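## Task

One adapter in the centrifuge rotor already holds a water blank in its centre hole. Take the sample tube from the tray (its cap has an orange dot) and place it in the centre hole of the adapter directly across from that one. Every tube must sit fully down and every rotor bucket must hang vertically. A tube touching the floor means failure. The tray's bottles must still stand upright in the tray, and the tray must stay on the work bench with nothing sticking out past its edge. Any number of robots may be used. At the end, release everything and move away. A robot that falls or is left tilted means failure. Anything held in place only by a robot at the end does not count.

## Robot and tools

Robots: two identical Hello Robot Stretch 3 units, r1 and r2. Each has a two-wheel differential base (0.33 m long, 0.34 m wide, passive omni wheel at the rear), a lift carriage on a mast, and one telescoping arm that extends to the robot's right side, ending in a wrist (yaw, pitch, roll) and a two-finger gripper. The base cannot slide sideways; to move the gripper forward or back, drive the base. Turning on the spot pivots about the midpoint of the drive wheels, 0.05 m behind the front edge; with the arm in and wrist folded, the swept radius is 0.28 m. Loose objects may occasionally get nudged by something.

Frames: each robot reports in its own base frame (origin on the floor between the drive wheels, x forward, y left, z up). hand_pose is in that frame, at the point where the closed fingertips meet. Odometry is the base frame at scene start; it counts wheel turns, so slip appears as travel. Heading is positive leftward, -3.142 to 3.142. Nothing in the state gives one robot's position relative to the other; only images, lidar_m and the depth grids show that.

execute_actions: argument actions is a list holding exactly one action object or nothing (empty list just returns state and images). The action is keyed by "r1" and/or "r2"; each entry may contain base, joints and contact_limits. All listed motions start at once. base takes one command: translate_m (metres, -1 to 1, a relative drive from the base's last reported position, positive forward) or rotate_rad (radians, -3.2 to 3.2, relative turn in place, positive counter-clockwise seen from above). joints is a set of absolute targets by name: lift_m 0 to 1.1 (arm height); arm_m 0 to 0.52 (extension); wrist_yaw_rad -1.345 to 4.42 (0 along the arm, positive toward the front, 3.0 folded over the base); wrist_pitch_rad -1.57 to 0.451 (0 level, negative tips fingers down); wrist_roll_rad -2.911 to 2.911 (0 fingers side by side, level); gripper_m -0.089 to 0.179 (larger is wider; real fingertip gap is smaller by about 0.007 nearly shut to 0.025 fully open, zero below 0.007); head_pan_rad -3.953 to 1.73 (0 forward, positive left, -1.57 looks along the arm); head_tilt_rad -1.53 to 0.419 (negative down). Done tolerances: 0.004 for lift, arm and gripper, 0.02 for yaw, roll and head, 0.05 for pitch. contact_limits takes only arm_m, a motor_effort percent 1 to 100 at which the arm stops (contact_stop); lower is gentler but too low stops immediately; it also caps arm holding force until the next action. cameras optionally lists r1_head_camera, r1_nav_camera, r1_wrist_camera, r2_head_camera, r2_nav_camera, r2_wrist_camera or all; omitted/null means all, [] means none. Unknown keys or out-of-range values reject the whole call. A robot, joint or base left out may still be driving toward an earlier target. One action lasts at most 15 s. If a result reports a stop, later calls in the same reply are skipped.

wait: seconds 0 to 10; commands nothing and returns state and images. zoom_image: camera name plus region [x0, y0, x1, y1] in pixels of that camera's most recent full image, origin top-left, at most 504 x 504. finished_scene: scene number (1 or 2); irreversible, and the goal must already hold.

Results: base_status and joint_status give how each motion ended: done (for the base, wheels turned the commanded amount even with slip), off_target (resting short and possibly still pushing), contact_stop, time_out, torque_fault (the last three drop the target; a stopped arm or lift goes slack until commanded again). on_its_own covers things not commanded; its "held at" is a target, not a position. motor_effort is percent of max, positive toward higher values, bracket = peak; readings have fixed bias and noise. lidar_m: 12 distances in metres from the base origin, 30-degree sectors, 1st ahead, counting counter-clockwise (4th left, 7th behind, 10th right), plane 0.17 m high, range 0.15 to 12, '-' for nothing; misses clear objects and may miss thin legs or be blocked by the mast. wrist_depth_mm (45 to 1000) and head_depth_mm (280 to 4000, sideways image) are 7x7 median-depth grids from the top left. base_tilt in degrees, forward/right positive, with a fixed bias up to about 4. Camera calibration lines give OpenCV intrinsics and T_world_to_cam from that robot's base frame; they carry small errors, larger for the wrist camera.

Gripping: command gripper_m below the object's width to grasp; open at least 0.02 above the touch value to release. Neither the reading nor done proves a grasp. Over-squeezing triggers a stall guard that can let objects slip.

Safety: fold or unfold the wrist only with lift_m 0.32 to 0.95, wrist_pitch_rad -0.4 and roll near 0; once folded, lift can go down to 0.25. With yaw below -0.4 keep pitch at -0.5 or lower. Full base speed (0.30 m/s, 1.9 rad/s) needs lift below 0.30, arm below 0.03, yaw above 2.54; otherwise 0.10 m/s and 0.63 rad/s. Robots pressing into each other fails the run; any further drive once bases touch is a hard press. Equal commands travel slightly differently per robot (up to 2.5 cm per metre), risky when sharing a load. Pushing with the arm high (above about 0.45 m) against something rigid, repeated pushes after a stop, driving while hooked on something, or snagging furniture can tip a robot; undo in small steps, free the gripper, lower lift to about 0.2 if still tilted. Base, wrist and head have no contact stop; sustained strain can switch a wrist servo off for 10 s. Avoid drops, slams and hard pushes, and never let a tube reach the floor.

Each tool is called by a JSON object that holds its "method" and its "body".

## Session

{"method": "execute_actions", "body": {"actions": []}}

Scene clock: 0.00 s.
r1.base_odometry: x=+0.000 y=+0.000 heading=+0.000 (m, m, rad; r1's odometry frame)
r1.turned_by_wheels: +0.000 (rad since the last result)
r1.turned_by_imu: +0.000 (rad since the last result)
r1.base_tilt: forward=+0.5 right=+0.2 (deg)
r1.lidar_m: 1.05 2.00 5.47 1.93 1.11 0.95 0.95 1.10 1.90 3.27 3.78 1.05
r1.head_depth_mm: 1896 2879 3513 1492 1506 1373 974 / 1892 2884 3634 1544 1545 1364 992 / 1901 2837 3709 3810 3780 3303 1225 / 1882 2801 3907 3813 3872 1737 2105 / 1854 2778 3990 3950 3848 1400 1117 / 1849 2772 - - - 1416 1842 / 1847 2773 - - - 1425 1960
r1.base_status: not commanded
r1.joint_positions: lift_m=+0.547 arm_m=-0.003 wrist_yaw_rad=+2.890 wrist_pitch_rad=-0.447 wrist_roll_rad=+0.003 gripper_m=+0.037 head_pan_rad=+0.008 head_tilt_rad=-0.021
r1.joint_status: not commanded
r1.motor_effort: left_wheel=+0 right_wheel=+0 lift_m=+28 arm_m=+0 wrist_yaw_rad=+0 wrist_pitch_rad=+4 wrist_roll_rad=+0 gripper_m=+1 head_pan_rad=-1 head_tilt_rad=+2 (%)
r1.hand_pose: x=+0.0337 y=+0.0715 z=+0.5529 quat_wxyz=(+0.242, +0.704, +0.069, +0.664) (m; r1's base frame)
r1.wrist_depth_mm: - - - - - - - / - - - - - - - / - - - - - - - / - - - - - - - / 923 975 - - 957 954 988 / 793 - - 831 811 812 846 / 676 670 679 688 696 696 693
r2.base_odometry: x=+0.000 y=+0.000 heading=+0.000 (m, m, rad; r2's odometry frame)
r2.turned_by_wheels: +0.000 (rad since the last result)
r2.turned_by_imu: +0.000 (rad since the last result)
r2.base_tilt: forward=-1.7 right=-1.4 (deg)
r2.lidar_m: 0.79 0.79 0.92 1.60 3.13 3.65 3.91 1.33 1.45 2.66 1.57 0.91
r2.head_depth_mm: 868 862 854 843 836 829 825 / 841 835 828 818 811 806 796 / 814 808 801 794 787 778 774 / 791 785 777 769 765 756 753 / 769 761 753 750 746 737 730 / 745 741 733 728 722 717 710 / 725 720 714 706 702 696 692
r2.base_status: not commanded
r2.joint_positions: lift_m=+0.590 arm_m=+0.002 wrist_yaw_rad=+2.971 wrist_pitch_rad=-0.637 wrist_roll_rad=+0.003 gripper_m=+0.037 head_pan_rad=+0.017 head_tilt_rad=+0.008
r2.joint_status: not commanded
r2.motor_effort: left_wheel=+0 right_wheel=+0 lift_m=+27 arm_m=-1 wrist_yaw_rad=+0 wrist_pitch_rad=+3 wrist_roll_rad=+0 gripper_m=+0 head_pan_rad=+1 head_tilt_rad=+2 (%)
r2.hand_pose: x=+0.0113 y=+0.0417 z=+0.5568 quat_wxyz=(+0.278, +0.689, +0.163, +0.649) (m; r2's base frame)
r2.wrist_depth_mm: - - - - - 901 717 / - - - - - 932 732 / - - - - - - 773 / - - 948 957 929 906 798 / 879 849 - 833 842 812 780 / 780 766 756 746 - 739 707 / 698 677 - 705 652 655 635
pictures: r1_head_camera (sideways: a quarter turn clockwise sets it upright), r1_nav_camera (sideways: a quarter turn counterclockwise sets it upright), r1_wrist_camera, r2_head_camera (sideways: a quarter turn clockwise sets it upright), r2_nav_camera (sideways: a quarter turn counterclockwise sets it upright), r2_wrist_camera
Images, in order (width x height): r1_head_camera 896x504, r1_nav_camera 672x504, r1_wrist_camera 644x364, r2_head_camera 896x504, r2_nav_camera 672x504, r2_wrist_camera 644x364.

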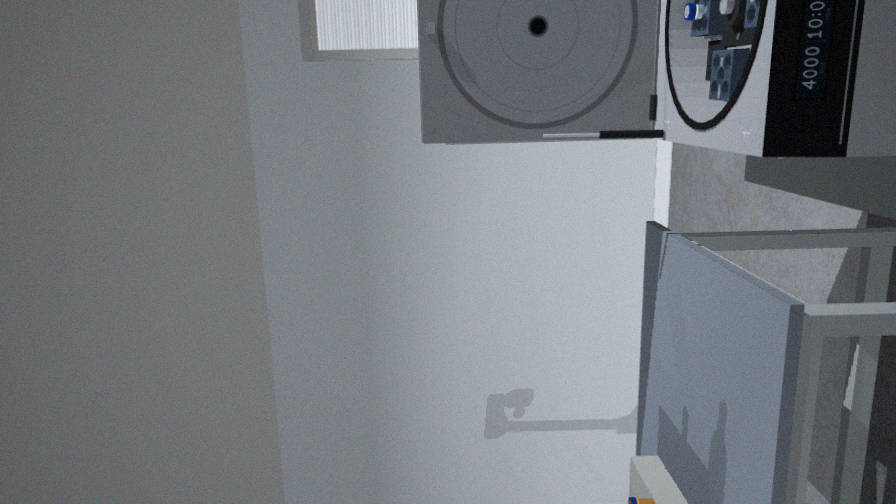

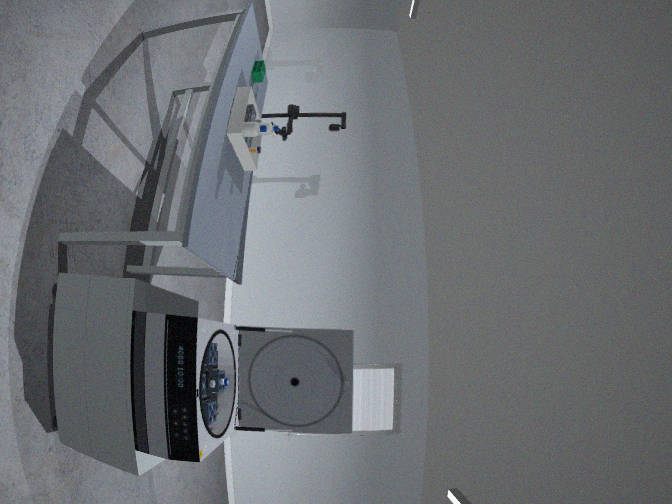

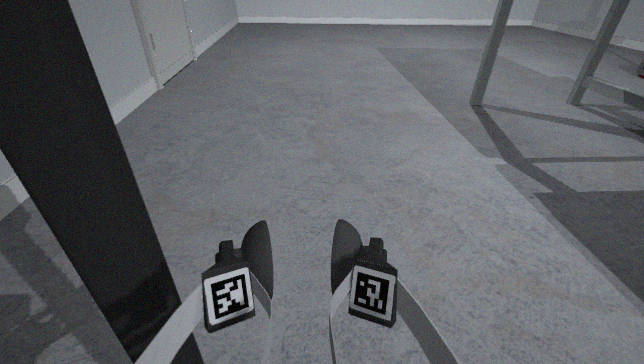

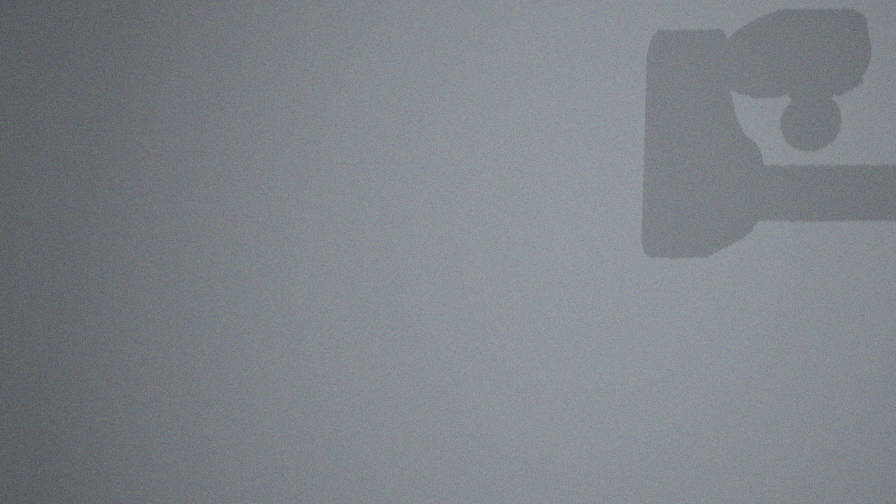

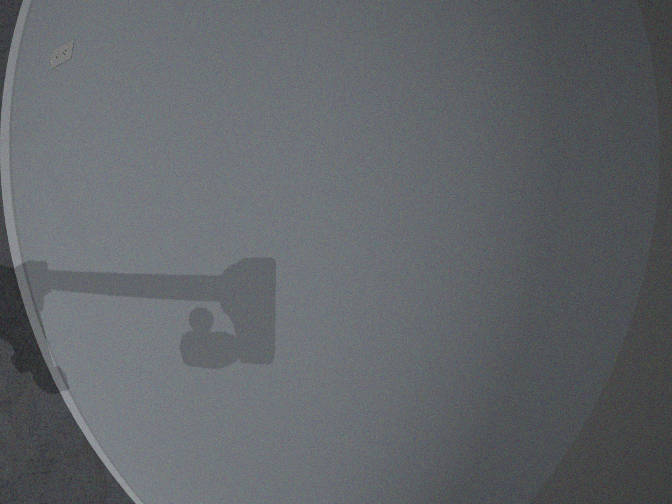

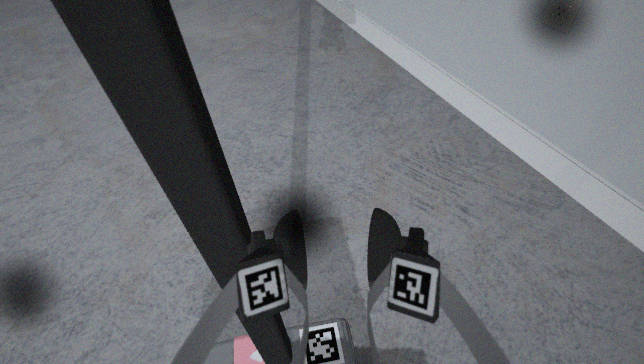

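{"method": "execute_actions", "body": {"actions": [{"r1":{"joints":{"head_pan_rad":0.4,"head_tilt_rad":-0.4}}}], "cameras": ["r1_head_camera"]}}

{"method": "execute_actions", "body": {"actions": [{"r1":{"joints":{"head_pan_rad":-0.35,"head_tilt_rad":-0.5}}}], "cameras": ["r1_head_camera"]}}

Scene clock: 4.30 s.
r1.base_odometry: x=+0.000 y=+0.000 heading=+0.000 (m, m, rad; r1's odometry frame)
r1.turned_by_wheels: +0.000 (rad since the last result)
r1.turned_by_imu: -0.001 (rad since the last result)
r1.base_tilt: forward=+0.6 right=+0.2 (deg)
r1.lidar_m: 1.05 2.00 5.47 1.93 1.11 0.95 0.95 1.10 1.90 3.26 3.75 1.05
r1.head_depth_mm: 3307 3467 3703 1573 2032 1658 1339 / 3548 3761 3940 1460 1282 1627 1408 / 3771 3997 - 1468 2234 1759 1416 / - - - 1577 2344 1766 1409 / - - - 1599 2385 1761 1414 / - - - 1917 2357 1791 1424 / - - - 2949 2238 1771 1414
r1.base_status: not commanded
r1.joint_positions: lift_m=+0.547 arm_m=-0.003 wrist_yaw_rad=+2.890 wrist_pitch_rad=-0.447 wrist_roll_rad=+0.003 gripper_m=+0.037 head_pan_rad=+0.393 head_tilt_rad=-0.395
r1.joint_status: all done
r1.motor_effort: left_wheel=+0(0) right_wheel=+0(0) lift_m=+27(28) arm_m=-1(1) wrist_yaw_rad=+0(0) wrist_pitch_rad=+4(4) wrist_roll_rad=+0(0) gripper_m=+1(1) head_pan_rad=+3(25) head_tilt_rad=-2(17) (%)
r1.hand_pose: x=+0.0337 y=+0.0715 z=+0.5529 quat_wxyz=(+0.242, +0.704, +0.069, +0.664) (m; r1's base frame)
r1.wrist_depth_mm: - - - - - - - / - - - - - - - / - - - - - - - / - - - - - - - / 949 971 - - 964 - - / 795 - - 801 810 825 820 / 677 679 680 694 704 717 715
r2.base_odometry: x=+0.000 y=+0.000 heading=+0.000 (m, m, rad; r2's odometry frame)
r2.turned_by_wheels: +0.000 (rad since the last result)
r2.turned_by_imu: +0.001 (rad since the last result)
r2.base_tilt: forward=-1.7 right=-1.3 (deg)
r2.lidar_m: 0.79 0.79 0.92 1.60 3.11 3.63 3.92 1.33 1.44 2.67 1.58 0.91
r2.head_depth_mm: 872 862 855 845 834 831 821 / 840 834 827 817 810 804 796 / 818 810 799 794 786 778 773 / 792 783 773 772 762 754 751 / 768 759 755 747 743 734 727 / 744 741 734 726 721 717 711 / 722 719 711 709 700 697 690
r2.base_status: not commanded
r2.joint_positions: lift_m=+0.590 arm_m=+0.002 wrist_yaw_rad=+2.971 wrist_pitch_rad=-0.637 wrist_roll_rad=+0.003 gripper_m=+0.037 head_pan_rad=+0.017 head_tilt_rad=+0.008
r2.joint_status: not commanded
r2.motor_effort: left_wheel=+0(0) right_wheel=+0(0) lift_m=+26(27) arm_m=+0(1) wrist_yaw_rad=+1(0) wrist_pitch_rad=+4(4) wrist_roll_rad=+0(0) gripper_m=+0(1) head_pan_rad=+0(1) head_tilt_rad=+3(2) (%)
r2.hand_pose: x=+0.0113 y=+0.0417 z=+0.5568 quat_wxyz=(+0.278, +0.689, +0.163, +0.649) (m; r2's base frame)
r2.wrist_depth_mm: - - - - - 888 714 / - - - - - 932 756 / - - - - - - 783 / - - 941 935 938 925 804 / 854 862 - 841 833 814 766 / 771 758 754 753 - 720 696 / 704 681 - 701 663 643 647
pictures: r1_head_camera (sideways: a quarter turn clockwise sets it upright)
camera_calibration (this result's frames):
r1_head_camera: T_world_to_cam=[[-0.364008, -0.143269, -0.920311, 1.22331], [-0.357054, 0.934075, -0.00418701, 0.000551267], [0.860239, 0.327076, -0.391165, 0.463809], [0, 0, 0, 1]] pos_world=[0.0465051, 0.0230464, 1.30725]
Images, in order (width x height): r1_head_camera 896x504.

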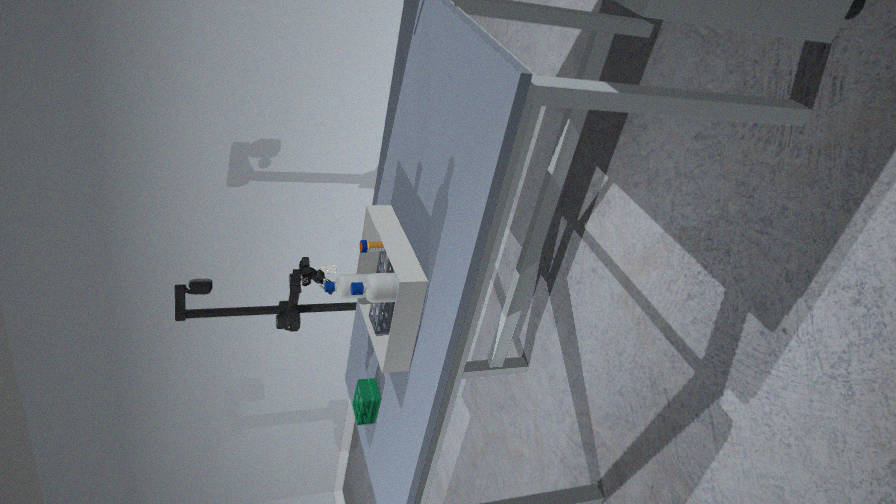

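Scene clock: 5.30 s.
r1.base_odometry: x=+0.000 y=+0.000 heading=+0.000 (m, m, rad; r1's odometry frame)
r1.turned_by_wheels: +0.000 (rad since the last result)
r1.turned_by_imu: +0.000 (rad since the last result)
r1.base_tilt: forward=+0.5 right=+0.2 (deg)
r1.lidar_m: 1.05 2.00 5.50 1.93 1.11 0.95 0.95 1.09 1.89 3.27 3.78 1.05
r1.head_depth_mm: 3424 3712 3903 2824 1945 1593 1317 / 3296 3540 3846 1235 1315 1463 1300 / 3218 1517 1613 1182 1275 1445 1310 / 3128 1475 1594 1175 1260 1426 1315 / 3120 1460 1563 1152 1235 1398 1320 / 3108 3268 3643 1475 1243 1376 1310 / 3166 3418 3758 2459 1977 1510 1320
r1.base_status: not commanded
r1.joint_positions: lift_m=+0.547 arm_m=-0.003 wrist_yaw_rad=+2.890 wrist_pitch_rad=-0.447 wrist_roll_rad=+0.003 gripper_m=+0.037 head_pan_rad=-0.343 head_tilt_rad=-0.494
r1.joint_status: all done
r1.motor_effort: left_wheel=+0(0) right_wheel=+0(0) lift_m=+28(28) arm_m=-1(1) wrist_yaw_rad=+0(0) wrist_pitch_rad=+4(3) wrist_roll_rad=+0(0) gripper_m=-1(0) head_pan_rad=-3(36) head_tilt_rad=-1(9) (%)
r1.hand_pose: x=+0.0337 y=+0.0715 z=+0.5529 quat_wxyz=(+0.242, +0.704, +0.069, +0.664) (m; r1's base frame)
r1.wrist_depth_mm: - - - - - - - / - - - - - - - / - - - - - - - / - - - - - - - / 970 957 - - 985 986 - / 782 - - 806 816 823 847 / 685 671 681 707 700 698 711
r2.base_odometry: x=+0.000 y=+0.000 heading=+0.000 (m, m, rad; r2's odometry frame)
r2.turned_by_wheels: +0.000 (rad since the last result)
r2.turned_by_imu: +0.000 (rad since the last result)
r2.base_tilt: forward=-1.7 right=-1.3 (deg)
r2.lidar_m: 0.79 0.79 0.92 1.60 3.13 3.62 3.92 1.33 1.45 2.68 1.57 0.91
r2.head_depth_mm: 872 865 856 845 837 826 819 / 843 834 825 818 808 804 793 / 814 808 799 795 786 780 772 / 791 781 776 773 766 756 752 / 767 762 757 748 740 734 729 / 743 738 732 727 721 718 710 / 725 718 713 705 704 695 691
r2.base_status: not commanded
r2.joint_positions: lift_m=+0.590 arm_m=+0.002 wrist_yaw_rad=+2.971 wrist_pitch_rad=-0.637 wrist_roll_rad=+0.003 gripper_m=+0.037 head_pan_rad=+0.017 head_tilt_rad=+0.008
r2.joint_status: not commanded
r2.motor_effort: left_wheel=+0(0) right_wheel=+0(1) lift_m=+26(26) arm_m=-1(1) wrist_yaw_rad=+0(1) wrist_pitch_rad=+4(4) wrist_roll_rad=+0(1) gripper_m=+1(0) head_pan_rad=+0(1) head_tilt_rad=+1(2) (%)
r2.hand_pose: x=+0.0113 y=+0.0417 z=+0.5568 quat_wxyz=(+0.278, +0.689, +0.163, +0.649) (m; r2's base frame)
r2.wrist_depth_mm: - - - - - 897 690 / - - - - - 948 729 / - - - - - - 763 / - - 958 947 917 922 792 / 878 879 - 856 832 804 801 / 781 763 735 744 - 715 714 / 708 683 - 698 668 646 638
pictures: r1_head_camera (sideways: a quarter turn clockwise sets it upright)
camera_calibration (this result's frames):
r1_head_camera: T_world_to_cam=[[-0.449739, 0.167883, -0.87724, 1.16764], [0.361485, 0.932353, -0.00689397, -0.000308384], [0.816739, -0.320209, -0.480003, 0.579675], [0, 0, 0, 1]] pos_world=[0.0518035, -0.0101229, 1.30255]
Images, in order (width x height): r1_head_camera 896x504.

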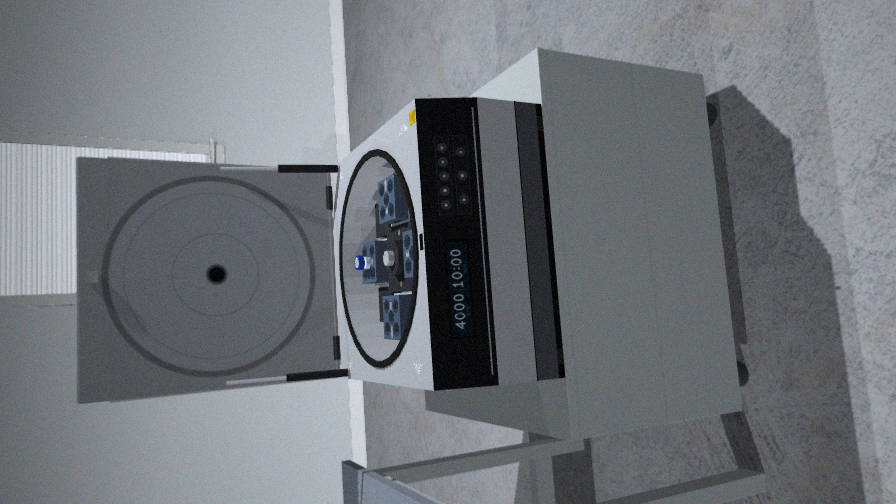

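{"method": "execute_actions", "body": {"actions": [{"r1":{"base":{"rotate_rad":0.75},"joints":{"lift_m":0.27,"head_pan_rad":-0.5}}}], "cameras": []}}

{"method": "execute_actions", "body": {"actions": [{"r1":{"base":{"translate_m":1.0}}}], "cameras": []}}

{"method": "execute_actions", "body": {"actions": [{"r1":{"base":{"rotate_rad":0.583},"joints":{"lift_m":0.9,"head_pan_rad":-1.4,"head_tilt_rad":-0.7}}}], "cameras": ["r1_head_camera","r1_nav_camera"]}}

Scene clock: 23.63 s.
r1.base_odometry: x=+0.000 y=+0.000 heading=+0.750 (m, m, rad; r1's odometry frame)
r1.turned_by_wheels: +0.750 (rad since the last result)
r1.turned_by_imu: +0.757 (rad since the last result)
r1.base_tilt: forward=+0.5 right=+0.2 (deg)
r1.lidar_m: 2.11 4.33 1.41 1.00 0.95 0.98 1.30 3.20 3.36 1.10 1.05 1.15
r1.head_depth_mm: 3167 3367 3589 1612 1197 1293 1309 / 3311 3604 3692 2430 1896 1463 1304 / 3471 3713 3859 1316 1899 1546 1314 / 3630 3947 1921 1408 2019 1594 1310 / 3853 - 1762 2296 2053 1616 1321 / 3975 - 1637 2431 2048 1616 1316 / - - 1903 2574 2055 1598 1324
r1.base_status: done
r1.joint_positions: lift_m=+0.270 arm_m=-0.003 wrist_yaw_rad=+2.890 wrist_pitch_rad=-0.447 wrist_roll_rad=+0.003 gripper_m=+0.037 head_pan_rad=-0.493 head_tilt_rad=-0.494
r1.joint_status: all done
r1.motor_effort: left_wheel=-2(7) right_wheel=+3(7) lift_m=+24(25) arm_m=-1(0) wrist_yaw_rad=+1(1) wrist_pitch_rad=+3(4) wrist_roll_rad=+1(0) gripper_m=+0(1) head_pan_rad=-3(16) head_tilt_rad=-1(2) (%)
r1.hand_pose: x=+0.0337 y=+0.0714 z=+0.2763 quat_wxyz=(+0.243, +0.704, +0.069, +0.664) (m; r1's base frame)
r1.wrist_depth_mm: - 864 - - - - - / - 927 - - - - - / - 898 943 952 970 995 991 / - 700 689 716 724 722 742 / 550 572 583 578 574 581 585 / 472 - - 474 482 483 488 / - - - 414 409 416 416
r2.base_odometry: x=+0.000 y=+0.000 heading=+0.000 (m, m, rad; r2's odometry frame)
r2.turned_by_wheels: +0.000 (rad since the last result)
r2.turned_by_imu: +0.001 (rad since the last result)
r2.base_tilt: forward=-1.6 right=-1.3 (deg)
r2.lidar_m: 0.79 0.79 0.92 1.60 3.12 3.64 3.91 1.33 1.44 2.67 1.57 0.91
r2.head_depth_mm: 868 862 851 843 839 830 824 / 842 833 825 821 810 805 798 / 814 808 801 795 785 777 775 / 790 784 777 769 763 756 749 / 767 762 756 748 742 736 730 / 746 738 734 727 721 717 707 / 725 719 712 707 702 697 690
r2.base_status: not commanded
r2.joint_positions: lift_m=+0.590 arm_m=+0.002 wrist_yaw_rad=+2.971 wrist_pitch_rad=-0.637 wrist_roll_rad=+0.003 gripper_m=+0.037 head_pan_rad=+0.017 head_tilt_rad=+0.008
r2.joint_status: not commanded
r2.motor_effort: left_wheel=+0(0) right_wheel=+0(0) lift_m=+27(27) arm_m=-1(1) wrist_yaw_rad=+0(1) wrist_pitch_rad=+4(4) wrist_roll_rad=+0(0) gripper_m=+0(1) head_pan_rad=+1(1) head_tilt_rad=+3(2) (%)
r2.hand_pose: x=+0.0113 y=+0.0417 z=+0.5568 quat_wxyz=(+0.278, +0.689, +0.163, +0.649) (m; r2's base frame)
r2.wrist_depth_mm: - - - - - 869 686 / - - - - - 932 721 / - - - - - - 773 / - - 953 958 928 930 797 / 879 870 - 842 834 822 770 / 782 760 752 733 - 725 698 / 695 695 - 702 662 654 641
pictures: none
No camera images: the call's "cameras" was empty. Leave "cameras" out to get every camera's image.

Scene clock: 28.67 s.
r1.base_odometry: x=+0.732 y=+0.681 heading=+0.750 (m, m, rad; r1's odometry frame)
r1.turned_by_wheels: +0.000 (rad since the last result)
r1.turned_by_imu: +0.002 (rad since the last result)
r1.base_tilt: forward=+0.5 right=+0.2 (deg)
r1.lidar_m: 1.10 4.65 2.16 1.55 1.49 1.53 2.05 4.11 0.81 0.70 1.20 1.23
r1.head_depth_mm: 2740 2916 3144 1088 809 679 1309 / 2875 3031 3295 1126 795 704 1313 / 2961 3192 3479 1040 823 757 1310 / 3102 3362 3630 1173 845 1508 1309 / 3256 3550 3812 1173 845 1565 1312 / 3437 3785 - 1168 881 1595 1313 / 3647 - - 1185 962 1607 1323
r1.base_status: done
r1.joint_positions: lift_m=+0.270 arm_m=-0.003 wrist_yaw_rad=+2.890 wrist_pitch_rad=-0.448 wrist_roll_rad=+0.003 gripper_m=+0.037 head_pan_rad=-0.493 head_tilt_rad=-0.495
r1.joint_status: not commanded
r1.motor_effort: left_wheel=-2(6) right_wheel=+3(11) lift_m=+24(24) arm_m=-1(1) wrist_yaw_rad=+0(1) wrist_pitch_rad=+4(4) wrist_roll_rad=+0(0) gripper_m=+1(1) head_pan_rad=-3(4) head_tilt_rad=-1(2) (%)
r1.hand_pose: x=+0.0337 y=+0.0714 z=+0.2762 quat_wxyz=(+0.243, +0.704, +0.069, +0.664) (m; r1's base frame)
r1.wrist_depth_mm: - - - - - - - / - - - - - - - / - 931 967 957 972 985 - / - 703 706 704 720 750 728 / 553 569 594 583 578 578 575 / 475 - - 485 486 484 480 / - - - 411 412 417 419
r2.base_odometry: x=+0.000 y=+0.000 heading=+0.000 (m, m, rad; r2's odometry frame)
r2.turned_by_wheels: +0.000 (rad since the last result)
r2.turned_by_imu: +0.001 (rad since the last result)
r2.base_tilt: forward=-1.7 right=-1.3 (deg)
r2.lidar_m: 0.79 0.79 0.91 1.60 3.13 3.62 3.92 1.33 1.45 2.67 1.57 0.91
r2.head_depth_mm: 872 861 855 849 836 829 820 / 843 834 827 814 809 802 798 / 814 805 801 793 785 779 772 / 789 781 777 772 764 757 750 / 765 761 755 749 741 735 729 / 741 738 734 727 722 715 711 / 725 720 714 708 702 694 690
r2.base_status: not commanded
r2.joint_positions: lift_m=+0.590 arm_m=+0.002 wrist_yaw_rad=+2.971 wrist_pitch_rad=-0.637 wrist_roll_rad=+0.003 gripper_m=+0.037 head_pan_rad=+0.017 head_tilt_rad=+0.008
r2.joint_status: not commanded
r2.motor_effort: left_wheel=+0(0) right_wheel=+1(0) lift_m=+26(27) arm_m=-1(1) wrist_yaw_rad=+0(0) wrist_pitch_rad=+4(4) wrist_roll_rad=+0(0) gripper_m=+1(0) head_pan_rad=+1(0) head_tilt_rad=+1(2) (%)
r2.hand_pose: x=+0.0113 y=+0.0417 z=+0.5568 quat_wxyz=(+0.278, +0.689, +0.163, +0.649) (m; r2's base frame)
r2.wrist_depth_mm: - - - - - 884 701 / - - - - - 944 739 / - - - - - - 757 / - - 941 960 923 918 792 / 861 836 - 820 831 823 793 / 780 772 753 746 - 713 712 / 686 700 - 691 653 642 659
pictures: none
No camera images: the call's "cameras" was empty. Leave "cameras" out to get every camera's image.

Scene clock: 35.23 s.
r1.base_odometry: x=+0.732 y=+0.681 heading=+1.333 (m, m, rad; r1's odometry frame)
r1.turned_by_wheels: +0.583 (rad since the last result)
r1.turned_by_imu: +0.586 (rad since the last result)
r1.base_tilt: forward=+0.6 right=+0.2 (deg)
r1.lidar_m: 4.64 2.04 1.54 1.49 1.55 2.17 4.11 0.81 0.70 1.20 1.25 1.10
r1.head_depth_mm: 2693 2999 1126 843 735 1446 - / 2783 3065 1122 843 738 1433 - / 2787 3121 1130 842 765 - - / 2842 3138 944 813 1515 - 1135 / 2855 3234 1047 815 1510 1379 1161 / 2945 3216 1028 827 1573 1373 1191 / 2978 3344 1139 845 1557 1382 1188
r1.base_status: done
r1.joint_positions: lift_m=+0.900 arm_m=-0.003 wrist_yaw_rad=+2.890 wrist_pitch_rad=-0.448 wrist_roll_rad=+0.003 gripper_m=+0.037 head_pan_rad=-1.393 head_tilt_rad=-0.692
r1.joint_status: all done
r1.motor_effort: left_wheel=-2(10) right_wheel=+3(10) lift_m=+31(33) arm_m=-1(0) wrist_yaw_rad=+0(0) wrist_pitch_rad=+4(4) wrist_roll_rad=+1(0) gripper_m=+0(0) head_pan_rad=-4(39) head_tilt_rad=-3(12) (%)
r1.hand_pose: x=+0.0337 y=+0.0713 z=+0.9058 quat_wxyz=(+0.243, +0.704, +0.069, +0.663) (m; r1's base frame)
r1.wrist_depth_mm: - - - - - - - / - - - - - - - / - - - - - - - / - - - - - - - / - - - - - - - / - - - - - - - / - - - - - - -
r2.base_odometry: x=+0.000 y=+0.000 heading=+0.000 (m, m, rad; r2's odometry frame)
r2.turned_by_wheels: +0.000 (rad since the last result)
r2.turned_by_imu: +0.001 (rad since the last result)
r2.base_tilt: forward=-1.6 right=-1.4 (deg)
r2.lidar_m: 0.79 0.79 0.92 1.60 3.14 3.62 3.93 1.33 1.44 2.67 1.58 0.91
r2.head_depth_mm: 872 860 854 843 840 828 822 / 844 836 826 820 812 803 798 / 815 809 797 792 788 783 772 / 791 781 777 769 762 758 749 / 765 762 754 749 743 735 729 / 744 736 733 727 720 716 709 / 723 717 714 707 701 697 689
r2.base_status: not commanded
r2.joint_positions: lift_m=+0.590 arm_m=+0.002 wrist_yaw_rad=+2.971 wrist_pitch_rad=-0.637 wrist_roll_rad=+0.003 gripper_m=+0.037 head_pan_rad=+0.017 head_tilt_rad=+0.008
r2.joint_status: not commanded
r2.motor_effort: left_wheel=+0(0) right_wheel=+0(0) lift_m=+27(27) arm_m=-1(1) wrist_yaw_rad=+1(1) wrist_pitch_rad=+4(3) wrist_roll_rad=+0(0) gripper_m=+1(0) head_pan_rad=+1(0) head_tilt_rad=+2(1) (%)
r2.hand_pose: x=+0.0113 y=+0.0417 z=+0.5568 quat_wxyz=(+0.278, +0.689, +0.163, +0.649) (m; r2's base frame)
r2.wrist_depth_mm: - - - - - 911 697 / - - - - - 935 723 / - - - - - - 761 / - - 944 957 910 902 796 / 867 847 - 848 838 810 773 / 763 761 768 730 - 717 705 / 707 690 - 693 652 655 645
pictures: r1_head_camera (sideways: a quarter turn clockwise sets it upright), r1_nav_camera (sideways: a quarter turn counterclockwise sets it upright)
camera_calibration (this result's frames):
r1_head_camera: T_world_to_cam=[[-0.106977, 0.634374, -0.765588, 1.01998], [0.988296, 0.152065, -0.0120938, 0.00263518], [0.108747, -0.757922, -0.643217, 0.796336], [0, 0, 0, 1]] pos_world=[0.0199111, -0.0438912, 1.29314]
r1_nav_camera: T_world_to_cam=[[0.134442, -0.621184, 0.772047, -0.961531], [-0.979722, -0.200133, 0.00957988, 0.0481664], [0.148561, -0.757679, -0.635494, 0.781231], [0, 0, 0, 1]] pos_world=[0.0603989, 0.00427469, 1.23835]
Images, in order (width x height): r1_head_camera 896x504, r1_nav_camera 672x504.

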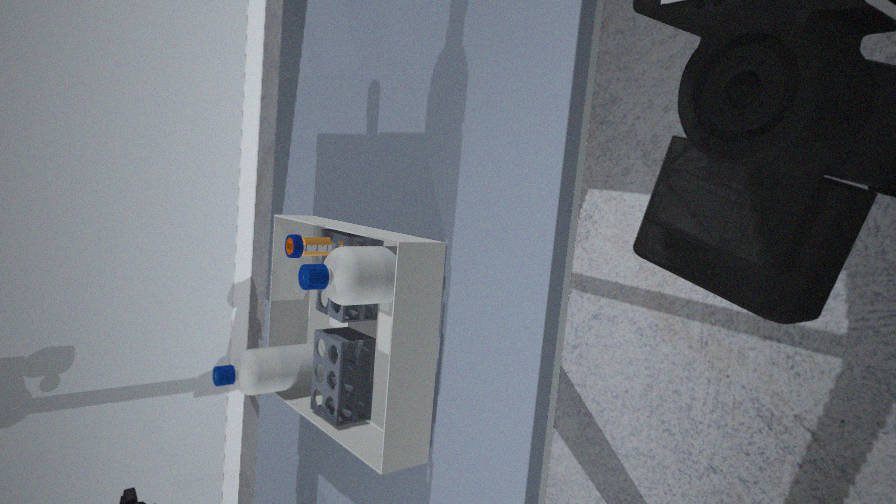

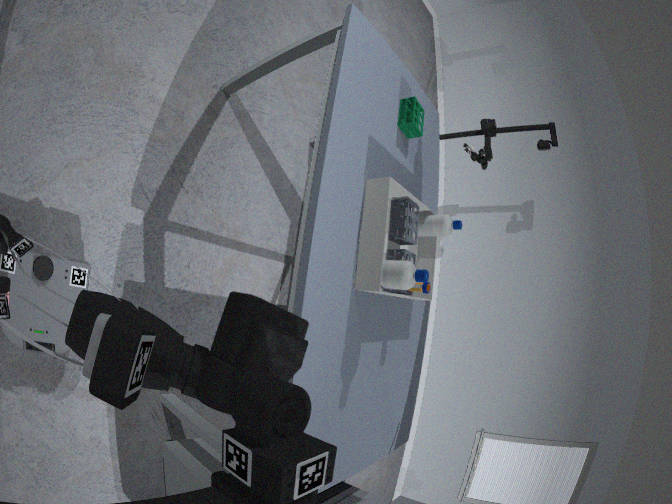

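{"method": "execute_actions", "body": {"actions": [{"r1":{"joints":{"wrist_yaw_rad":0,"wrist_pitch_rad":-0.4}}}], "cameras": []}}

{"method": "execute_actions", "body": {"actions": [{"r1":{"base":{"rotate_rad":-0.8},"joints":{"lift_m":1.1,"wrist_pitch_rad":-1.57,"gripper_m":0.1}}}], "cameras": ["r1_nav_camera"]}}

Scene clock: 46.97 s.
r1.base_odometry: x=+0.732 y=+0.681 heading=+1.333 (m, m, rad; r1's odometry frame)
r1.turned_by_wheels: +0.000 (rad since the last result)
r1.turned_by_imu: -0.001 (rad since the last result)
r1.base_tilt: forward=+0.6 right=+0.2 (deg)
r1.lidar_m: 4.64 2.04 1.53 1.48 1.55 2.16 4.11 0.81 0.70 1.20 1.25 1.10
r1.head_depth_mm: 2729 3044 1122 843 729 1447 - / 2751 3135 1126 843 716 - - / 2807 3124 1128 844 739 1414 1185 / 2873 3196 951 811 1527 1370 1180 / 2879 3198 1051 818 1523 1376 1182 / 2934 3226 1031 829 1553 1381 1191 / 2988 3386 1133 846 1567 1382 1182
r1.base_status: not commanded
r1.joint_positions: lift_m=+0.900 arm_m=-0.003 wrist_yaw_rad=+0.004 wrist_pitch_rad=-0.423 wrist_roll_rad=+0.003 gripper_m=+0.037 head_pan_rad=-1.393 head_tilt_rad=-0.692
r1.joint_status: all done
r1.motor_effort: left_wheel=-2(2) right_wheel=+2(2) lift_m=+31(31) arm_m=-1(1) wrist_yaw_rad=-3(3) wrist_pitch_rad=+7(9) wrist_roll_rad=+0(0) gripper_m=+0(1) head_pan_rad=-4(2) head_tilt_rad=-3(2) (%)
r1.hand_pose: x=-0.0206 y=-0.3660 z=+0.9114 quat_wxyz=(+0.691, +0.150, -0.692, -0.148) (m; r1's base frame)
r1.wrist_depth_mm: - - - - - - 811 / - 716 801 - - - 835 / 536 624 501 690 689 689 808 / 488 493 487 499 509 505 545 / 395 391 411 407 397 407 405 / - - - - - 897 496 / - - - - - 953 618
r2.base_odometry: x=+0.000 y=+0.000 heading=+0.000 (m, m, rad; r2's odometry frame)
r2.turned_by_wheels: +0.000 (rad since the last result)
r2.turned_by_imu: +0.001 (rad since the last result)
r2.base_tilt: forward=-1.7 right=-1.3 (deg)
r2.lidar_m: 0.79 0.79 0.92 1.60 3.12 3.64 3.92 1.33 1.45 2.66 1.57 0.91
r2.head_depth_mm: 871 864 853 848 838 832 823 / 842 832 826 818 813 804 799 / 814 806 800 793 785 781 774 / 793 785 775 769 763 758 752 / 767 763 755 748 744 735 730 / 745 740 734 728 720 715 711 / 725 716 710 707 701 694 692
r2.base_status: not commanded
r2.joint_positions: lift_m=+0.590 arm_m=+0.002 wrist_yaw_rad=+2.971 wrist_pitch_rad=-0.637 wrist_roll_rad=+0.003 gripper_m=+0.037 head_pan_rad=+0.017 head_tilt_rad=+0.008
r2.joint_status: not commanded
r2.motor_effort: left_wheel=+0(0) right_wheel=+0(0) lift_m=+26(27) arm_m=-1(1) wrist_yaw_rad=+0(0) wrist_pitch_rad=+3(4) wrist_roll_rad=+0(0) gripper_m=+0(0) head_pan_rad=+1(1) head_tilt_rad=+2(1) (%)
r2.hand_pose: x=+0.0113 y=+0.0417 z=+0.5568 quat_wxyz=(+0.278, +0.689, +0.163, +0.649) (m; r2's base frame)
r2.wrist_depth_mm: - - - - - 888 712 / - - - - - 903 748 / - - - - - - 768 / - - 953 948 908 883 819 / 863 850 - 837 829 820 779 / 772 771 746 730 - 725 715 / 693 700 - 685 664 649 652
pictures: none
No camera images: the call's "cameras" was empty. Leave "cameras" out to get every camera's image.

Scene clock: 49.63 s.
r1.base_odometry: x=+0.732 y=+0.681 heading=+0.533 (m, m, rad; r1's odometry frame)
r1.turned_by_wheels: -0.800 (rad since the last result)
r1.turned_by_imu: -0.809 (rad since the last result)
r1.base_tilt: forward=+0.6 right=+0.2 (deg)
r1.lidar_m: 1.10 1.12 2.95 1.71 1.49 1.48 1.73 3.00 1.02 0.70 1.20 1.20
r1.head_depth_mm: - - - - - - - / 1343 1446 1073 1088 - - - / 1230 1378 1160 1174 1263 - 1157 / 1149 1274 1306 877 1072 1312 1185 / 3112 3407 2752 845 1560 1381 1178 / 3081 3404 1136 845 793 1386 1182 / 2895 3178 1130 844 716 1385 1183
r1.base_status: done
r1.joint_positions: lift_m=+1.100 arm_m=-0.003 wrist_yaw_rad=+0.004 wrist_pitch_rad=-1.562 wrist_roll_rad=+0.003 gripper_m=+0.100 head_pan_rad=-1.393 head_tilt_rad=-0.692
r1.joint_status: all done
r1.motor_effort: left_wheel=+2(7) right_wheel=-3(8) lift_m=+31(28) arm_m=+0(1) wrist_yaw_rad=-3(3) wrist_pitch_rad=-3(7) wrist_roll_rad=+0(0) gripper_m=+0(81) head_pan_rad=-3(3) head_tilt_rad=-2(3) (%)
r1.hand_pose: x=-0.0217 y=-0.1204 z=+0.9821 quat_wxyz=(+0.502, +0.498, -0.502, -0.498) (m; r1's base frame)
r1.wrist_depth_mm: - - - - - - - / - - - - - - - / - - - - - - - / - - - - - - - / - - - - - - - / - - - - - - - / - - - - - - -
r2.base_odometry: x=+0.000 y=+0.000 heading=+0.000 (m, m, rad; r2's odometry frame)
r2.turned_by_wheels: +0.000 (rad since the last result)
r2.turned_by_imu: +0.001 (rad since the last result)
r2.base_tilt: forward=-1.7 right=-1.3 (deg)
r2.lidar_m: 0.79 0.79 0.92 1.60 3.13 3.61 3.91 1.33 1.45 2.67 1.58 0.91
r2.head_depth_mm: 874 858 855 845 836 829 823 / 842 834 828 813 810 804 799 / 814 809 798 795 787 778 775 / 793 785 776 771 763 755 750 / 767 760 753 749 744 737 728 / 746 737 732 725 722 714 708 / 725 718 713 710 700 696 690
r2.base_status: not commanded
r2.joint_positions: lift_m=+0.590 arm_m=+0.002 wrist_yaw_rad=+2.971 wrist_pitch_rad=-0.637 wrist_roll_rad=+0.003 gripper_m=+0.037 head_pan_rad=+0.017 head_tilt_rad=+0.008
r2.joint_status: not commanded
r2.motor_effort: left_wheel=+0(0) right_wheel=+1(0) lift_m=+27(26) arm_m=+0(1) wrist_yaw_rad=+1(0) wrist_pitch_rad=+3(4) wrist_roll_rad=+0(0) gripper_m=+0(0) head_pan_rad=+1(1) head_tilt_rad=+1(2) (%)
r2.hand_pose: x=+0.0113 y=+0.0417 z=+0.5568 quat_wxyz=(+0.278, +0.689, +0.163, +0.649) (m; r2's base frame)
r2.wrist_depth_mm: - - - - - 898 702 / - - - - - 961 747 / - - - - - - 759 / - - 986 945 918 907 821 / 885 883 - 822 828 806 784 / 780 768 765 734 - 723 707 / 700 676 - 680 661 653 648
pictures: r1_nav_camera (sideways: a quarter turn counterclockwise sets it upright)
camera_calibration (this result's frames):
r1_nav_camera: T_world_to_cam=[[0.134312, -0.621212, 0.772047, -0.96153], [-0.979764, -0.199929, 0.00957988, 0.0481666], [0.148403, -0.75771, -0.635494, 0.781232], [0, 0, 0, 1]] pos_world=[0.0603998, 0.0042634, 1.23835]
Images, in order (width x height): r1_nav_camera 672x504.

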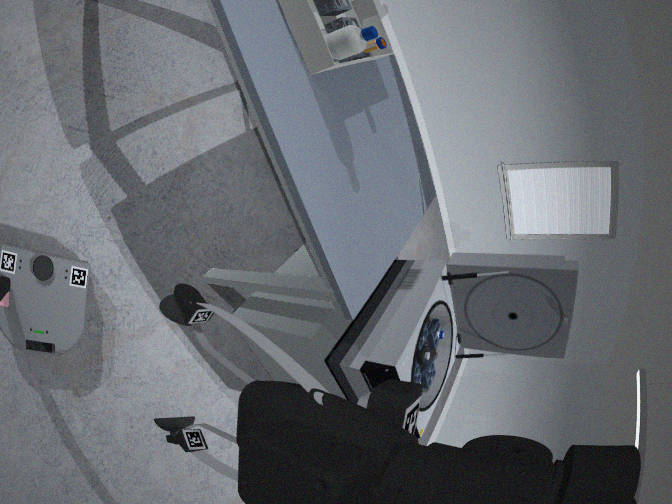

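{"method": "execute_actions", "body": {"actions": [{"r1":{"base":{"translate_m":0.5}}}], "cameras": []}}

{"method": "execute_actions", "body": {"actions": [{"r1":{"base":{"rotate_rad":0.8}}}], "cameras": []}}

{"method": "execute_actions", "body": {"actions": [{"r1":{"base":{"translate_m":-0.18},"joints":{"arm_m":0.45,"head_pan_rad":-1.5,"head_tilt_rad":-0.75}}}], "cameras": ["r1_head_camera","r1_nav_camera","r1_wrist_camera"]}}

Scene clock: 62.23 s.
r1.base_odometry: x=+1.162 y=+0.936 heading=+0.533 (m, m, rad; r1's odometry frame)
r1.turned_by_wheels: +0.000 (rad since the last result)
r1.turned_by_imu: +0.000 (rad since the last result)
r1.base_tilt: forward=+0.5 right=+0.2 (deg)
r1.lidar_m: 0.98 0.63 3.64 2.11 1.84 1.84 2.14 3.77 0.81 0.97 0.85 0.85
r1.head_depth_mm: 3752 2545 - - - - - / 3642 3874 1127 907 - - - / 3381 3707 1123 872 665 - 503 / 3116 3507 1124 846 657 562 483 / 2917 3294 2754 850 543 559 483 / 2726 3034 2740 722 651 537 484 / 2578 2746 2778 815 653 526 486
r1.base_status: done
r1.joint_positions: lift_m=+1.100 arm_m=-0.003 wrist_yaw_rad=+0.004 wrist_pitch_rad=-1.562 wrist_roll_rad=+0.003 gripper_m=+0.100 head_pan_rad=-1.393 head_tilt_rad=-0.692
r1.joint_status: not commanded
r1.motor_effort: left_wheel=+2(8) right_wheel=-2(3) lift_m=+30(31) arm_m=-1(1) wrist_yaw_rad=-3(2) wrist_pitch_rad=-3(3) wrist_roll_rad=+0(0) gripper_m=+1(0) head_pan_rad=-3(3) head_tilt_rad=-3(2) (%)
r1.hand_pose: x=-0.0217 y=-0.1204 z=+0.9821 quat_wxyz=(+0.502, +0.498, -0.502, -0.498) (m; r1's base frame)
r1.wrist_depth_mm: 292 347 349 353 - - - / 329 351 357 - - - - / 353 363 366 - - - - / 360 364 - - - - - / 367 374 - - - - - / 379 644 - - - - - / 382 - - - - - -
r2.base_odometry: x=+0.000 y=+0.000 heading=+0.000 (m, m, rad; r2's odometry frame)
r2.turned_by_wheels: +0.000 (rad since the last result)
r2.turned_by_imu: +0.002 (rad since the last result)
r2.base_tilt: forward=-1.7 right=-1.4 (deg)
r2.lidar_m: 0.79 0.79 0.92 1.60 3.12 3.62 3.92 1.34 1.45 2.67 1.57 0.91
r2.head_depth_mm: 873 858 854 845 835 829 823 / 838 833 825 816 813 806 796 / 813 806 801 795 787 781 771 / 793 783 776 773 764 754 749 / 769 761 752 748 741 739 730 / 744 740 734 725 720 715 709 / 724 718 713 708 704 696 691
r2.base_status: not commanded
r2.joint_positions: lift_m=+0.590 arm_m=+0.002 wrist_yaw_rad=+2.971 wrist_pitch_rad=-0.637 wrist_roll_rad=+0.003 gripper_m=+0.037 head_pan_rad=+0.017 head_tilt_rad=+0.008
r2.joint_status: not commanded
r2.motor_effort: left_wheel=+0(0) right_wheel=+0(0) lift_m=+27(27) arm_m=-1(1) wrist_yaw_rad=+0(0) wrist_pitch_rad=+3(4) wrist_roll_rad=+0(0) gripper_m=+0(0) head_pan_rad=+1(0) head_tilt_rad=+2(1) (%)
r2.hand_pose: x=+0.0113 y=+0.0417 z=+0.5568 quat_wxyz=(+0.278, +0.689, +0.163, +0.649) (m; r2's base frame)
r2.wrist_depth_mm: - - - - - 895 710 / - - - - - 936 724 / - - - - - - 763 / - - 969 946 925 916 788 / 893 835 - 822 822 781 796 / 780 758 754 736 - 703 715 / 695 698 - 683 663 646 647
pictures: none
No camera images: the call's "cameras" was empty. Leave "cameras" out to get every camera's image.

Scene clock: 64.50 s.
r1.base_odometry: x=+1.162 y=+0.936 heading=+1.333 (m, m, rad; r1's odometry frame)
r1.turned_by_wheels: +0.800 (rad since the last result)
r1.turned_by_imu: +0.808 (rad since the last result)
r1.base_tilt: forward=+0.5 right=+0.2 (deg)
r1.lidar_m: 4.28 2.52 1.90 1.84 1.92 2.67 0.81 0.82 0.87 0.84 0.88 0.63
r1.head_depth_mm: 2374 2620 - - - - - / 2418 2738 2733 824 - - - / 2492 2778 2796 737 652 - 473 / 2528 2836 2767 845 656 550 483 / 2558 2896 2752 844 677 564 482 / 2613 2909 2761 847 674 563 484 / 2681 2910 2426 772 677 563 485
r1.base_status: done
r1.joint_positions: lift_m=+1.100 arm_m=-0.003 wrist_yaw_rad=+0.004 wrist_pitch_rad=-1.562 wrist_roll_rad=+0.003 gripper_m=+0.100 head_pan_rad=-1.393 head_tilt_rad=-0.692
r1.joint_status: not commanded
r1.motor_effort: left_wheel=-2(7) right_wheel=+3(8) lift_m=+31(31) arm_m=-1(0) wrist_yaw_rad=-3(2) wrist_pitch_rad=-2(2) wrist_roll_rad=+0(0) gripper_m=+1(1) head_pan_rad=-3(3) head_tilt_rad=-2(2) (%)
r1.hand_pose: x=-0.0217 y=-0.1204 z=+0.9821 quat_wxyz=(+0.502, +0.498, -0.502, -0.498) (m; r1's base frame)
r1.wrist_depth_mm: 339 341 348 354 358 362 371 / 348 349 356 362 366 372 380 / 354 356 367 371 373 384 386 / - - - - - - - / - - - - - - - / - - - - - - - / - - - - - - -
r2.base_odometry: x=+0.000 y=+0.000 heading=+0.000 (m, m, rad; r2's odometry frame)
r2.turned_by_wheels: +0.000 (rad since the last result)
r2.turned_by_imu: +0.000 (rad since the last result)
r2.base_tilt: forward=-1.8 right=-1.4 (deg)
r2.lidar_m: 0.79 0.79 0.91 1.60 3.12 3.62 3.92 1.33 1.45 2.67 1.57 0.91
r2.head_depth_mm: 869 860 854 844 839 827 821 / 845 833 828 819 813 804 796 / 817 809 803 793 784 780 774 / 789 781 776 772 764 758 753 / 767 764 752 748 741 735 728 / 744 741 733 726 721 717 710 / 724 717 714 707 702 695 691
r2.base_status: not commanded
r2.joint_positions: lift_m=+0.590 arm_m=+0.002 wrist_yaw_rad=+2.971 wrist_pitch_rad=-0.637 wrist_roll_rad=+0.003 gripper_m=+0.037 head_pan_rad=+0.017 head_tilt_rad=+0.008
r2.joint_status: not commanded
r2.motor_effort: left_wheel=+0(0) right_wheel=-1(0) lift_m=+27(26) arm_m=-1(1) wrist_yaw_rad=-1(0) wrist_pitch_rad=+4(4) wrist_roll_rad=+0(0) gripper_m=+0(0) head_pan_rad=+0(0) head_tilt_rad=+3(2) (%)
r2.hand_pose: x=+0.0113 y=+0.0417 z=+0.5568 quat_wxyz=(+0.278, +0.689, +0.163, +0.649) (m; r2's base frame)
r2.wrist_depth_mm: - - - - - 896 708 / - - - - - 926 748 / - - - - - - 767 / - - 968 951 953 912 792 / 863 853 - 818 832 799 769 / 760 756 764 738 - 725 713 / 690 693 - 691 658 653 641
pictures: none
No camera images: the call's "cameras" was empty. Leave "cameras" out to get every camera's image.

Scene clock: 69.03 s.
r1.base_odometry: x=+1.120 y=+0.761 heading=+1.333 (m, m, rad; r1's odometry frame)
r1.turned_by_wheels: +0.000 (rad since the last result)
r1.turned_by_imu: -0.001 (rad since the last result)
r1.base_tilt: forward=+0.6 right=+0.2 (deg)
r1.lidar_m: 0.81 2.52 1.90 1.84 1.92 2.68 0.81 0.64 0.87 0.84 0.88 0.80
r1.head_depth_mm: 2479 2799 2524 792 645 545 472 / 2500 2821 2520 791 645 545 473 / - 2886 2540 674 506 544 473 / 2516 2816 983 713 627 547 472 / 2503 2864 2504 760 643 545 472 / 2541 2848 942 722 643 546 473 / 2554 2901 2517 794 599 547 473
r1.base_status: done
r1.joint_positions: lift_m=+1.100 arm_m=+0.450 wrist_yaw_rad=+0.002 wrist_pitch_rad=-1.563 wrist_roll_rad=+0.003 gripper_m=+0.100 head_pan_rad=-1.493 head_tilt_rad=-0.741
r1.joint_status: all done
r1.motor_effort: left_wheel=-2(7) right_wheel=+3(4) lift_m=+31(31) arm_m=+3(4) wrist_yaw_rad=-1(3) wrist_pitch_rad=-2(3) wrist_roll_rad=+1(0) gripper_m=+0(0) head_pan_rad=-3(14) head_tilt_rad=-3(6) (%)
r1.hand_pose: x=-0.0217 y=-0.5726 z=+0.9821 quat_wxyz=(+0.502, +0.498, -0.502, -0.499) (m; r1's base frame)
r1.wrist_depth_mm: 335 342 346 352 356 365 365 / 218 329 349 359 370 370 374 / 247 358 362 362 373 378 383 / 323 363 368 371 377 389 394 / 312 337 320 315 384 398 407 / 340 367 383 390 394 410 414 / 378 392 391 346 411 418 429
r2.base_odometry: x=+0.000 y=+0.000 heading=+0.000 (m, m, rad; r2's odometry frame)
r2.turned_by_wheels: +0.000 (rad since the last result)
r2.turned_by_imu: +0.001 (rad since the last result)
r2.base_tilt: forward=-1.7 right=-1.3 (deg)
r2.lidar_m: 0.79 0.79 0.92 1.60 3.12 3.63 3.92 1.33 1.45 2.67 1.57 0.91
r2.head_depth_mm: 869 861 852 842 840 831 821 / 841 834 828 818 814 805 796 / 814 809 800 795 785 782 774 / 794 782 780 769 762 756 750 / 767 761 752 746 741 734 731 / 746 737 731 729 720 716 712 / 723 718 712 707 702 694 692
r2.base_status: not commanded
r2.joint_positions: lift_m=+0.590 arm_m=+0.002 wrist_yaw_rad=+2.971 wrist_pitch_rad=-0.637 wrist_roll_rad=+0.003 gripper_m=+0.037 head_pan_rad=+0.017 head_tilt_rad=+0.008
r2.joint_status: not commanded
r2.motor_effort: left_wheel=+0(0) right_wheel=+1(1) lift_m=+27(26) arm_m=-1(1) wrist_yaw_rad=+0(1) wrist_pitch_rad=+4(3) wrist_roll_rad=+0(0) gripper_m=+1(0) head_pan_rad=+1(1) head_tilt_rad=+3(3) (%)
r2.hand_pose: x=+0.0113 y=+0.0417 z=+0.5568 quat_wxyz=(+0.278, +0.689, +0.163, +0.649) (m; r2's base frame)
r2.wrist_depth_mm: - - - - - 882 704 / - - - - - 950 728 / - - - - - - 772 / - - 941 946 943 903 810 / 862 845 - 853 834 791 768 / 784 754 749 738 - 720 717 / 696 699 - 696 670 650 637
pictures: r1_head_camera (sideways: a quarter turn clockwise sets it upright), r1_nav_camera (sideways: a quarter turn counterclockwise sets it upright), r1_wrist_camera
camera_calibration (this result's frames):
r1_head_camera: T_world_to_cam=[[-0.0457777, 0.678681, -0.733005, 0.977142], [0.998508, 0.0529643, -0.0133199, 0.00416829], [0.0297831, -0.732521, -0.680093, 0.844783], [0, 0, 0, 1]] pos_world=[0.0154089, -0.0445674, 1.29084]
r1_nav_camera: T_world_to_cam=[[0.0744502, -0.668634, 0.739855, -0.919206], [-0.994803, -0.101466, 0.00840631, 0.0497868], [0.0694497, -0.736636, -0.672714, 0.830128], [0, 0, 0, 1]] pos_world=[0.0603111, 0.00194141, 1.2381]
r1_wrist_camera: T_world_to_cam=[[-0.999184, 0.00418357, 0.0401769, -0.069422], [0.00932175, 0.991657, 0.128568, 0.481622], [-0.0393039, 0.128838, -0.990886, 1.20711], [0, 0, 0, 1]] pos_world=[-0.0264108, -0.632835, 1.13698]
Images, in order (width x height): r1_head_camera 896x504, r1_nav_camera 672x504, r1_wrist_camera 644x364.

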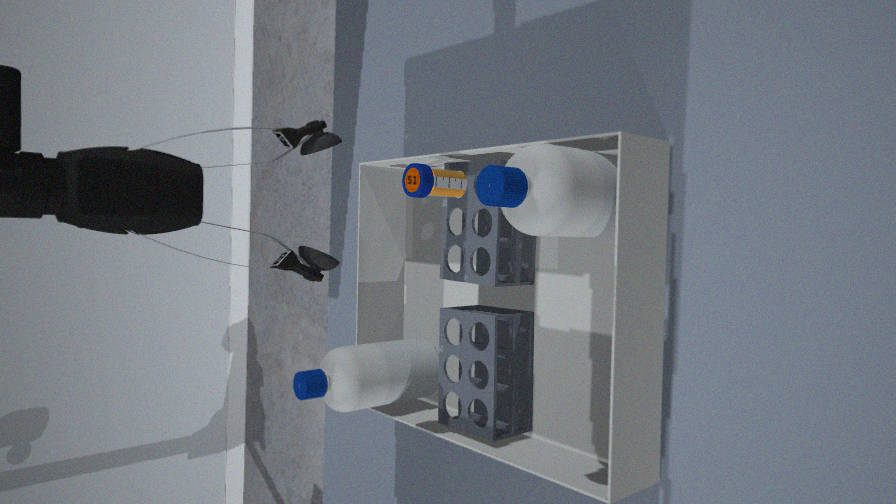

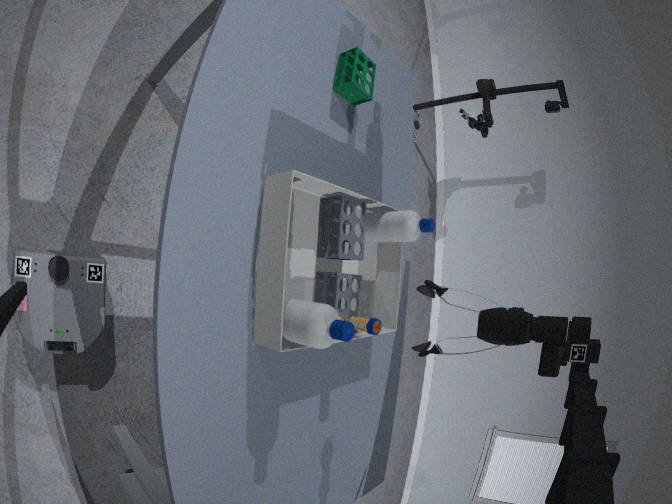

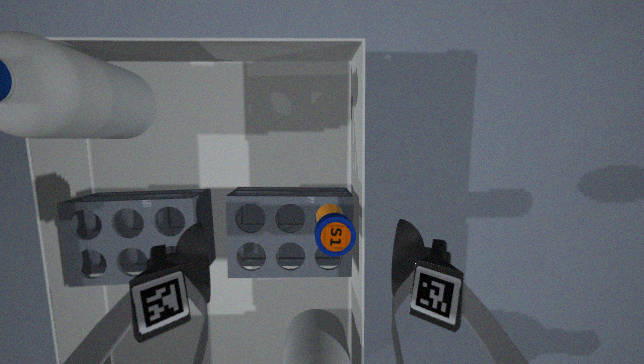

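{"method": "execute_actions", "body": {"actions": [{"r1":{"base":{"translate_m":-0.022},"joints":{"arm_m":0.433,"lift_m":1.04,"gripper_m":0.075}}}], "cameras": ["r1_head_camera","r1_wrist_camera"]}}

Scene clock: 76.43 s.
r1.base_odometry: x=+1.115 y=+0.739 heading=+1.333 (m, m, rad; r1's odometry frame)
r1.turned_by_wheels: +0.000 (rad since the last result)
r1.turned_by_imu: -0.001 (rad since the last result)
r1.base_tilt: forward=+0.6 right=+0.3 (deg)
r1.lidar_m: 0.82 2.53 1.91 1.84 1.93 2.68 0.79 0.62 0.87 0.84 0.88 0.82
r1.head_depth_mm: 2551 2843 2529 792 646 545 473 / - 2805 2492 792 644 545 473 / - - 2503 733 530 547 473 / 2520 2859 2509 725 533 546 472 / 2502 2866 2521 790 644 545 472 / 2551 2902 753 714 643 544 472 / 2547 2894 2521 744 623 546 473
r1.base_status: done
r1.joint_positions: lift_m=+1.040 arm_m=+0.433 wrist_yaw_rad=+0.002 wrist_pitch_rad=-1.563 wrist_roll_rad=+0.003 gripper_m=+0.075 head_pan_rad=-1.493 head_tilt_rad=-0.741
r1.joint_status: all done
r1.motor_effort: left_wheel=-2(6) right_wheel=+2(5) lift_m=+24(28) arm_m=-3(5) wrist_yaw_rad=-2(1) wrist_pitch_rad=-2(2) wrist_roll_rad=+0(1) gripper_m=+1(78) head_pan_rad=-3(4) head_tilt_rad=-3(2) (%)
r1.hand_pose: x=-0.0217 y=-0.5561 z=+0.9224 quat_wxyz=(+0.502, +0.498, -0.502, -0.499) (m; r1's base frame)
r1.wrist_depth_mm: 260 285 288 288 300 305 310 / 242 293 295 302 304 311 320 / 296 300 302 307 314 317 324 / 295 300 308 308 320 328 329 / 251 277 281 232 332 333 337 / 279 275 298 298 - 343 348 / 322 330 331 327 344 351 357
r2.base_odometry: x=+0.000 y=+0.000 heading=+0.000 (m, m, rad; r2's odometry frame)
r2.turned_by_wheels: +0.000 (rad since the last result)
r2.turned_by_imu: +0.001 (rad since the last result)
r2.base_tilt: forward=-1.6 right=-1.3 (deg)
r2.lidar_m: 0.79 0.79 0.92 1.60 3.13 3.65 3.90 1.33 1.45 2.68 1.57 0.91
r2.head_depth_mm: 868 862 852 844 838 829 825 / 843 832 828 818 809 804 797 / 818 806 798 795 784 779 774 / 792 782 776 769 761 755 749 / 766 761 752 748 741 735 730 / 744 738 732 726 720 716 710 / 724 717 713 707 701 697 690
r2.base_status: not commanded
r2.joint_positions: lift_m=+0.590 arm_m=+0.002 wrist_yaw_rad=+2.971 wrist_pitch_rad=-0.637 wrist_roll_rad=+0.003 gripper_m=+0.037 head_pan_rad=+0.017 head_tilt_rad=+0.008
r2.joint_status: not commanded
r2.motor_effort: left_wheel=+0(0) right_wheel=+0(0) lift_m=+27(26) arm_m=-1(1) wrist_yaw_rad=-1(0) wrist_pitch_rad=+4(3) wrist_roll_rad=+0(0) gripper_m=+1(0) head_pan_rad=+1(0) head_tilt_rad=+1(2) (%)
r2.hand_pose: x=+0.0113 y=+0.0417 z=+0.5568 quat_wxyz=(+0.278, +0.689, +0.163, +0.649) (m; r2's base frame)
r2.wrist_depth_mm: - - - - - 900 705 / - - - - - 943 733 / - - - - - - 758 / - - 913 950 950 918 793 / 893 864 - 838 842 820 775 / 778 770 765 730 - 731 714 / 690 685 - 688 662 637 643
pictures: r1_head_camera (sideways: a quarter turn clockwise sets it upright), r1_wrist_camera
camera_calibration (this result's frames):
r1_head_camera: T_world_to_cam=[[-0.0457779, 0.678681, -0.733005, 0.977142], [0.998508, 0.0529645, -0.0133199, 0.0041683], [0.0297833, -0.732521, -0.680093, 0.844784], [0, 0, 0, 1]] pos_world=[0.015409, -0.0445674, 1.29084]
r1_wrist_camera: T_world_to_cam=[[-0.999184, 0.00417682, 0.0401779, -0.067097], [0.00932171, 0.991636, 0.128733, 0.472764], [-0.0393042, 0.129002, -0.990865, 1.14589], [0, 0, 0, 1]] pos_world=[-0.0264108, -0.616352, 1.07726]
Images, in order (width x height): r1_head_camera 896x504, r1_wrist_camera 644x364.

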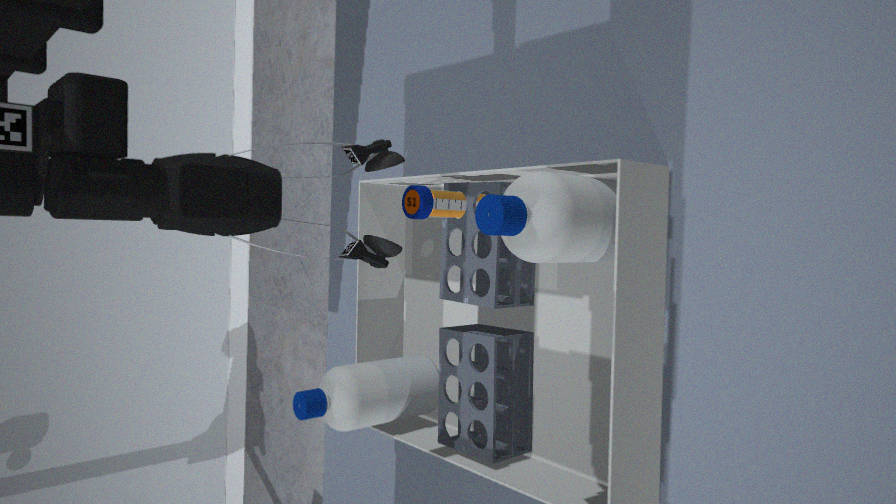

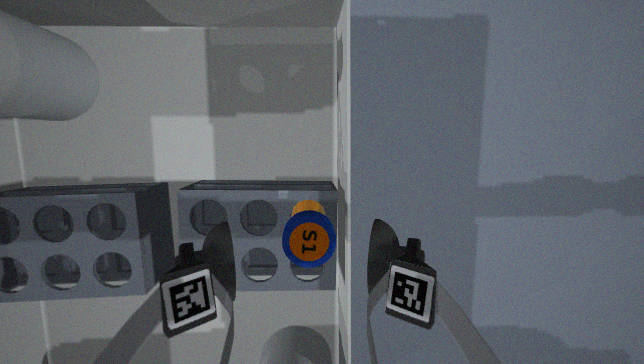

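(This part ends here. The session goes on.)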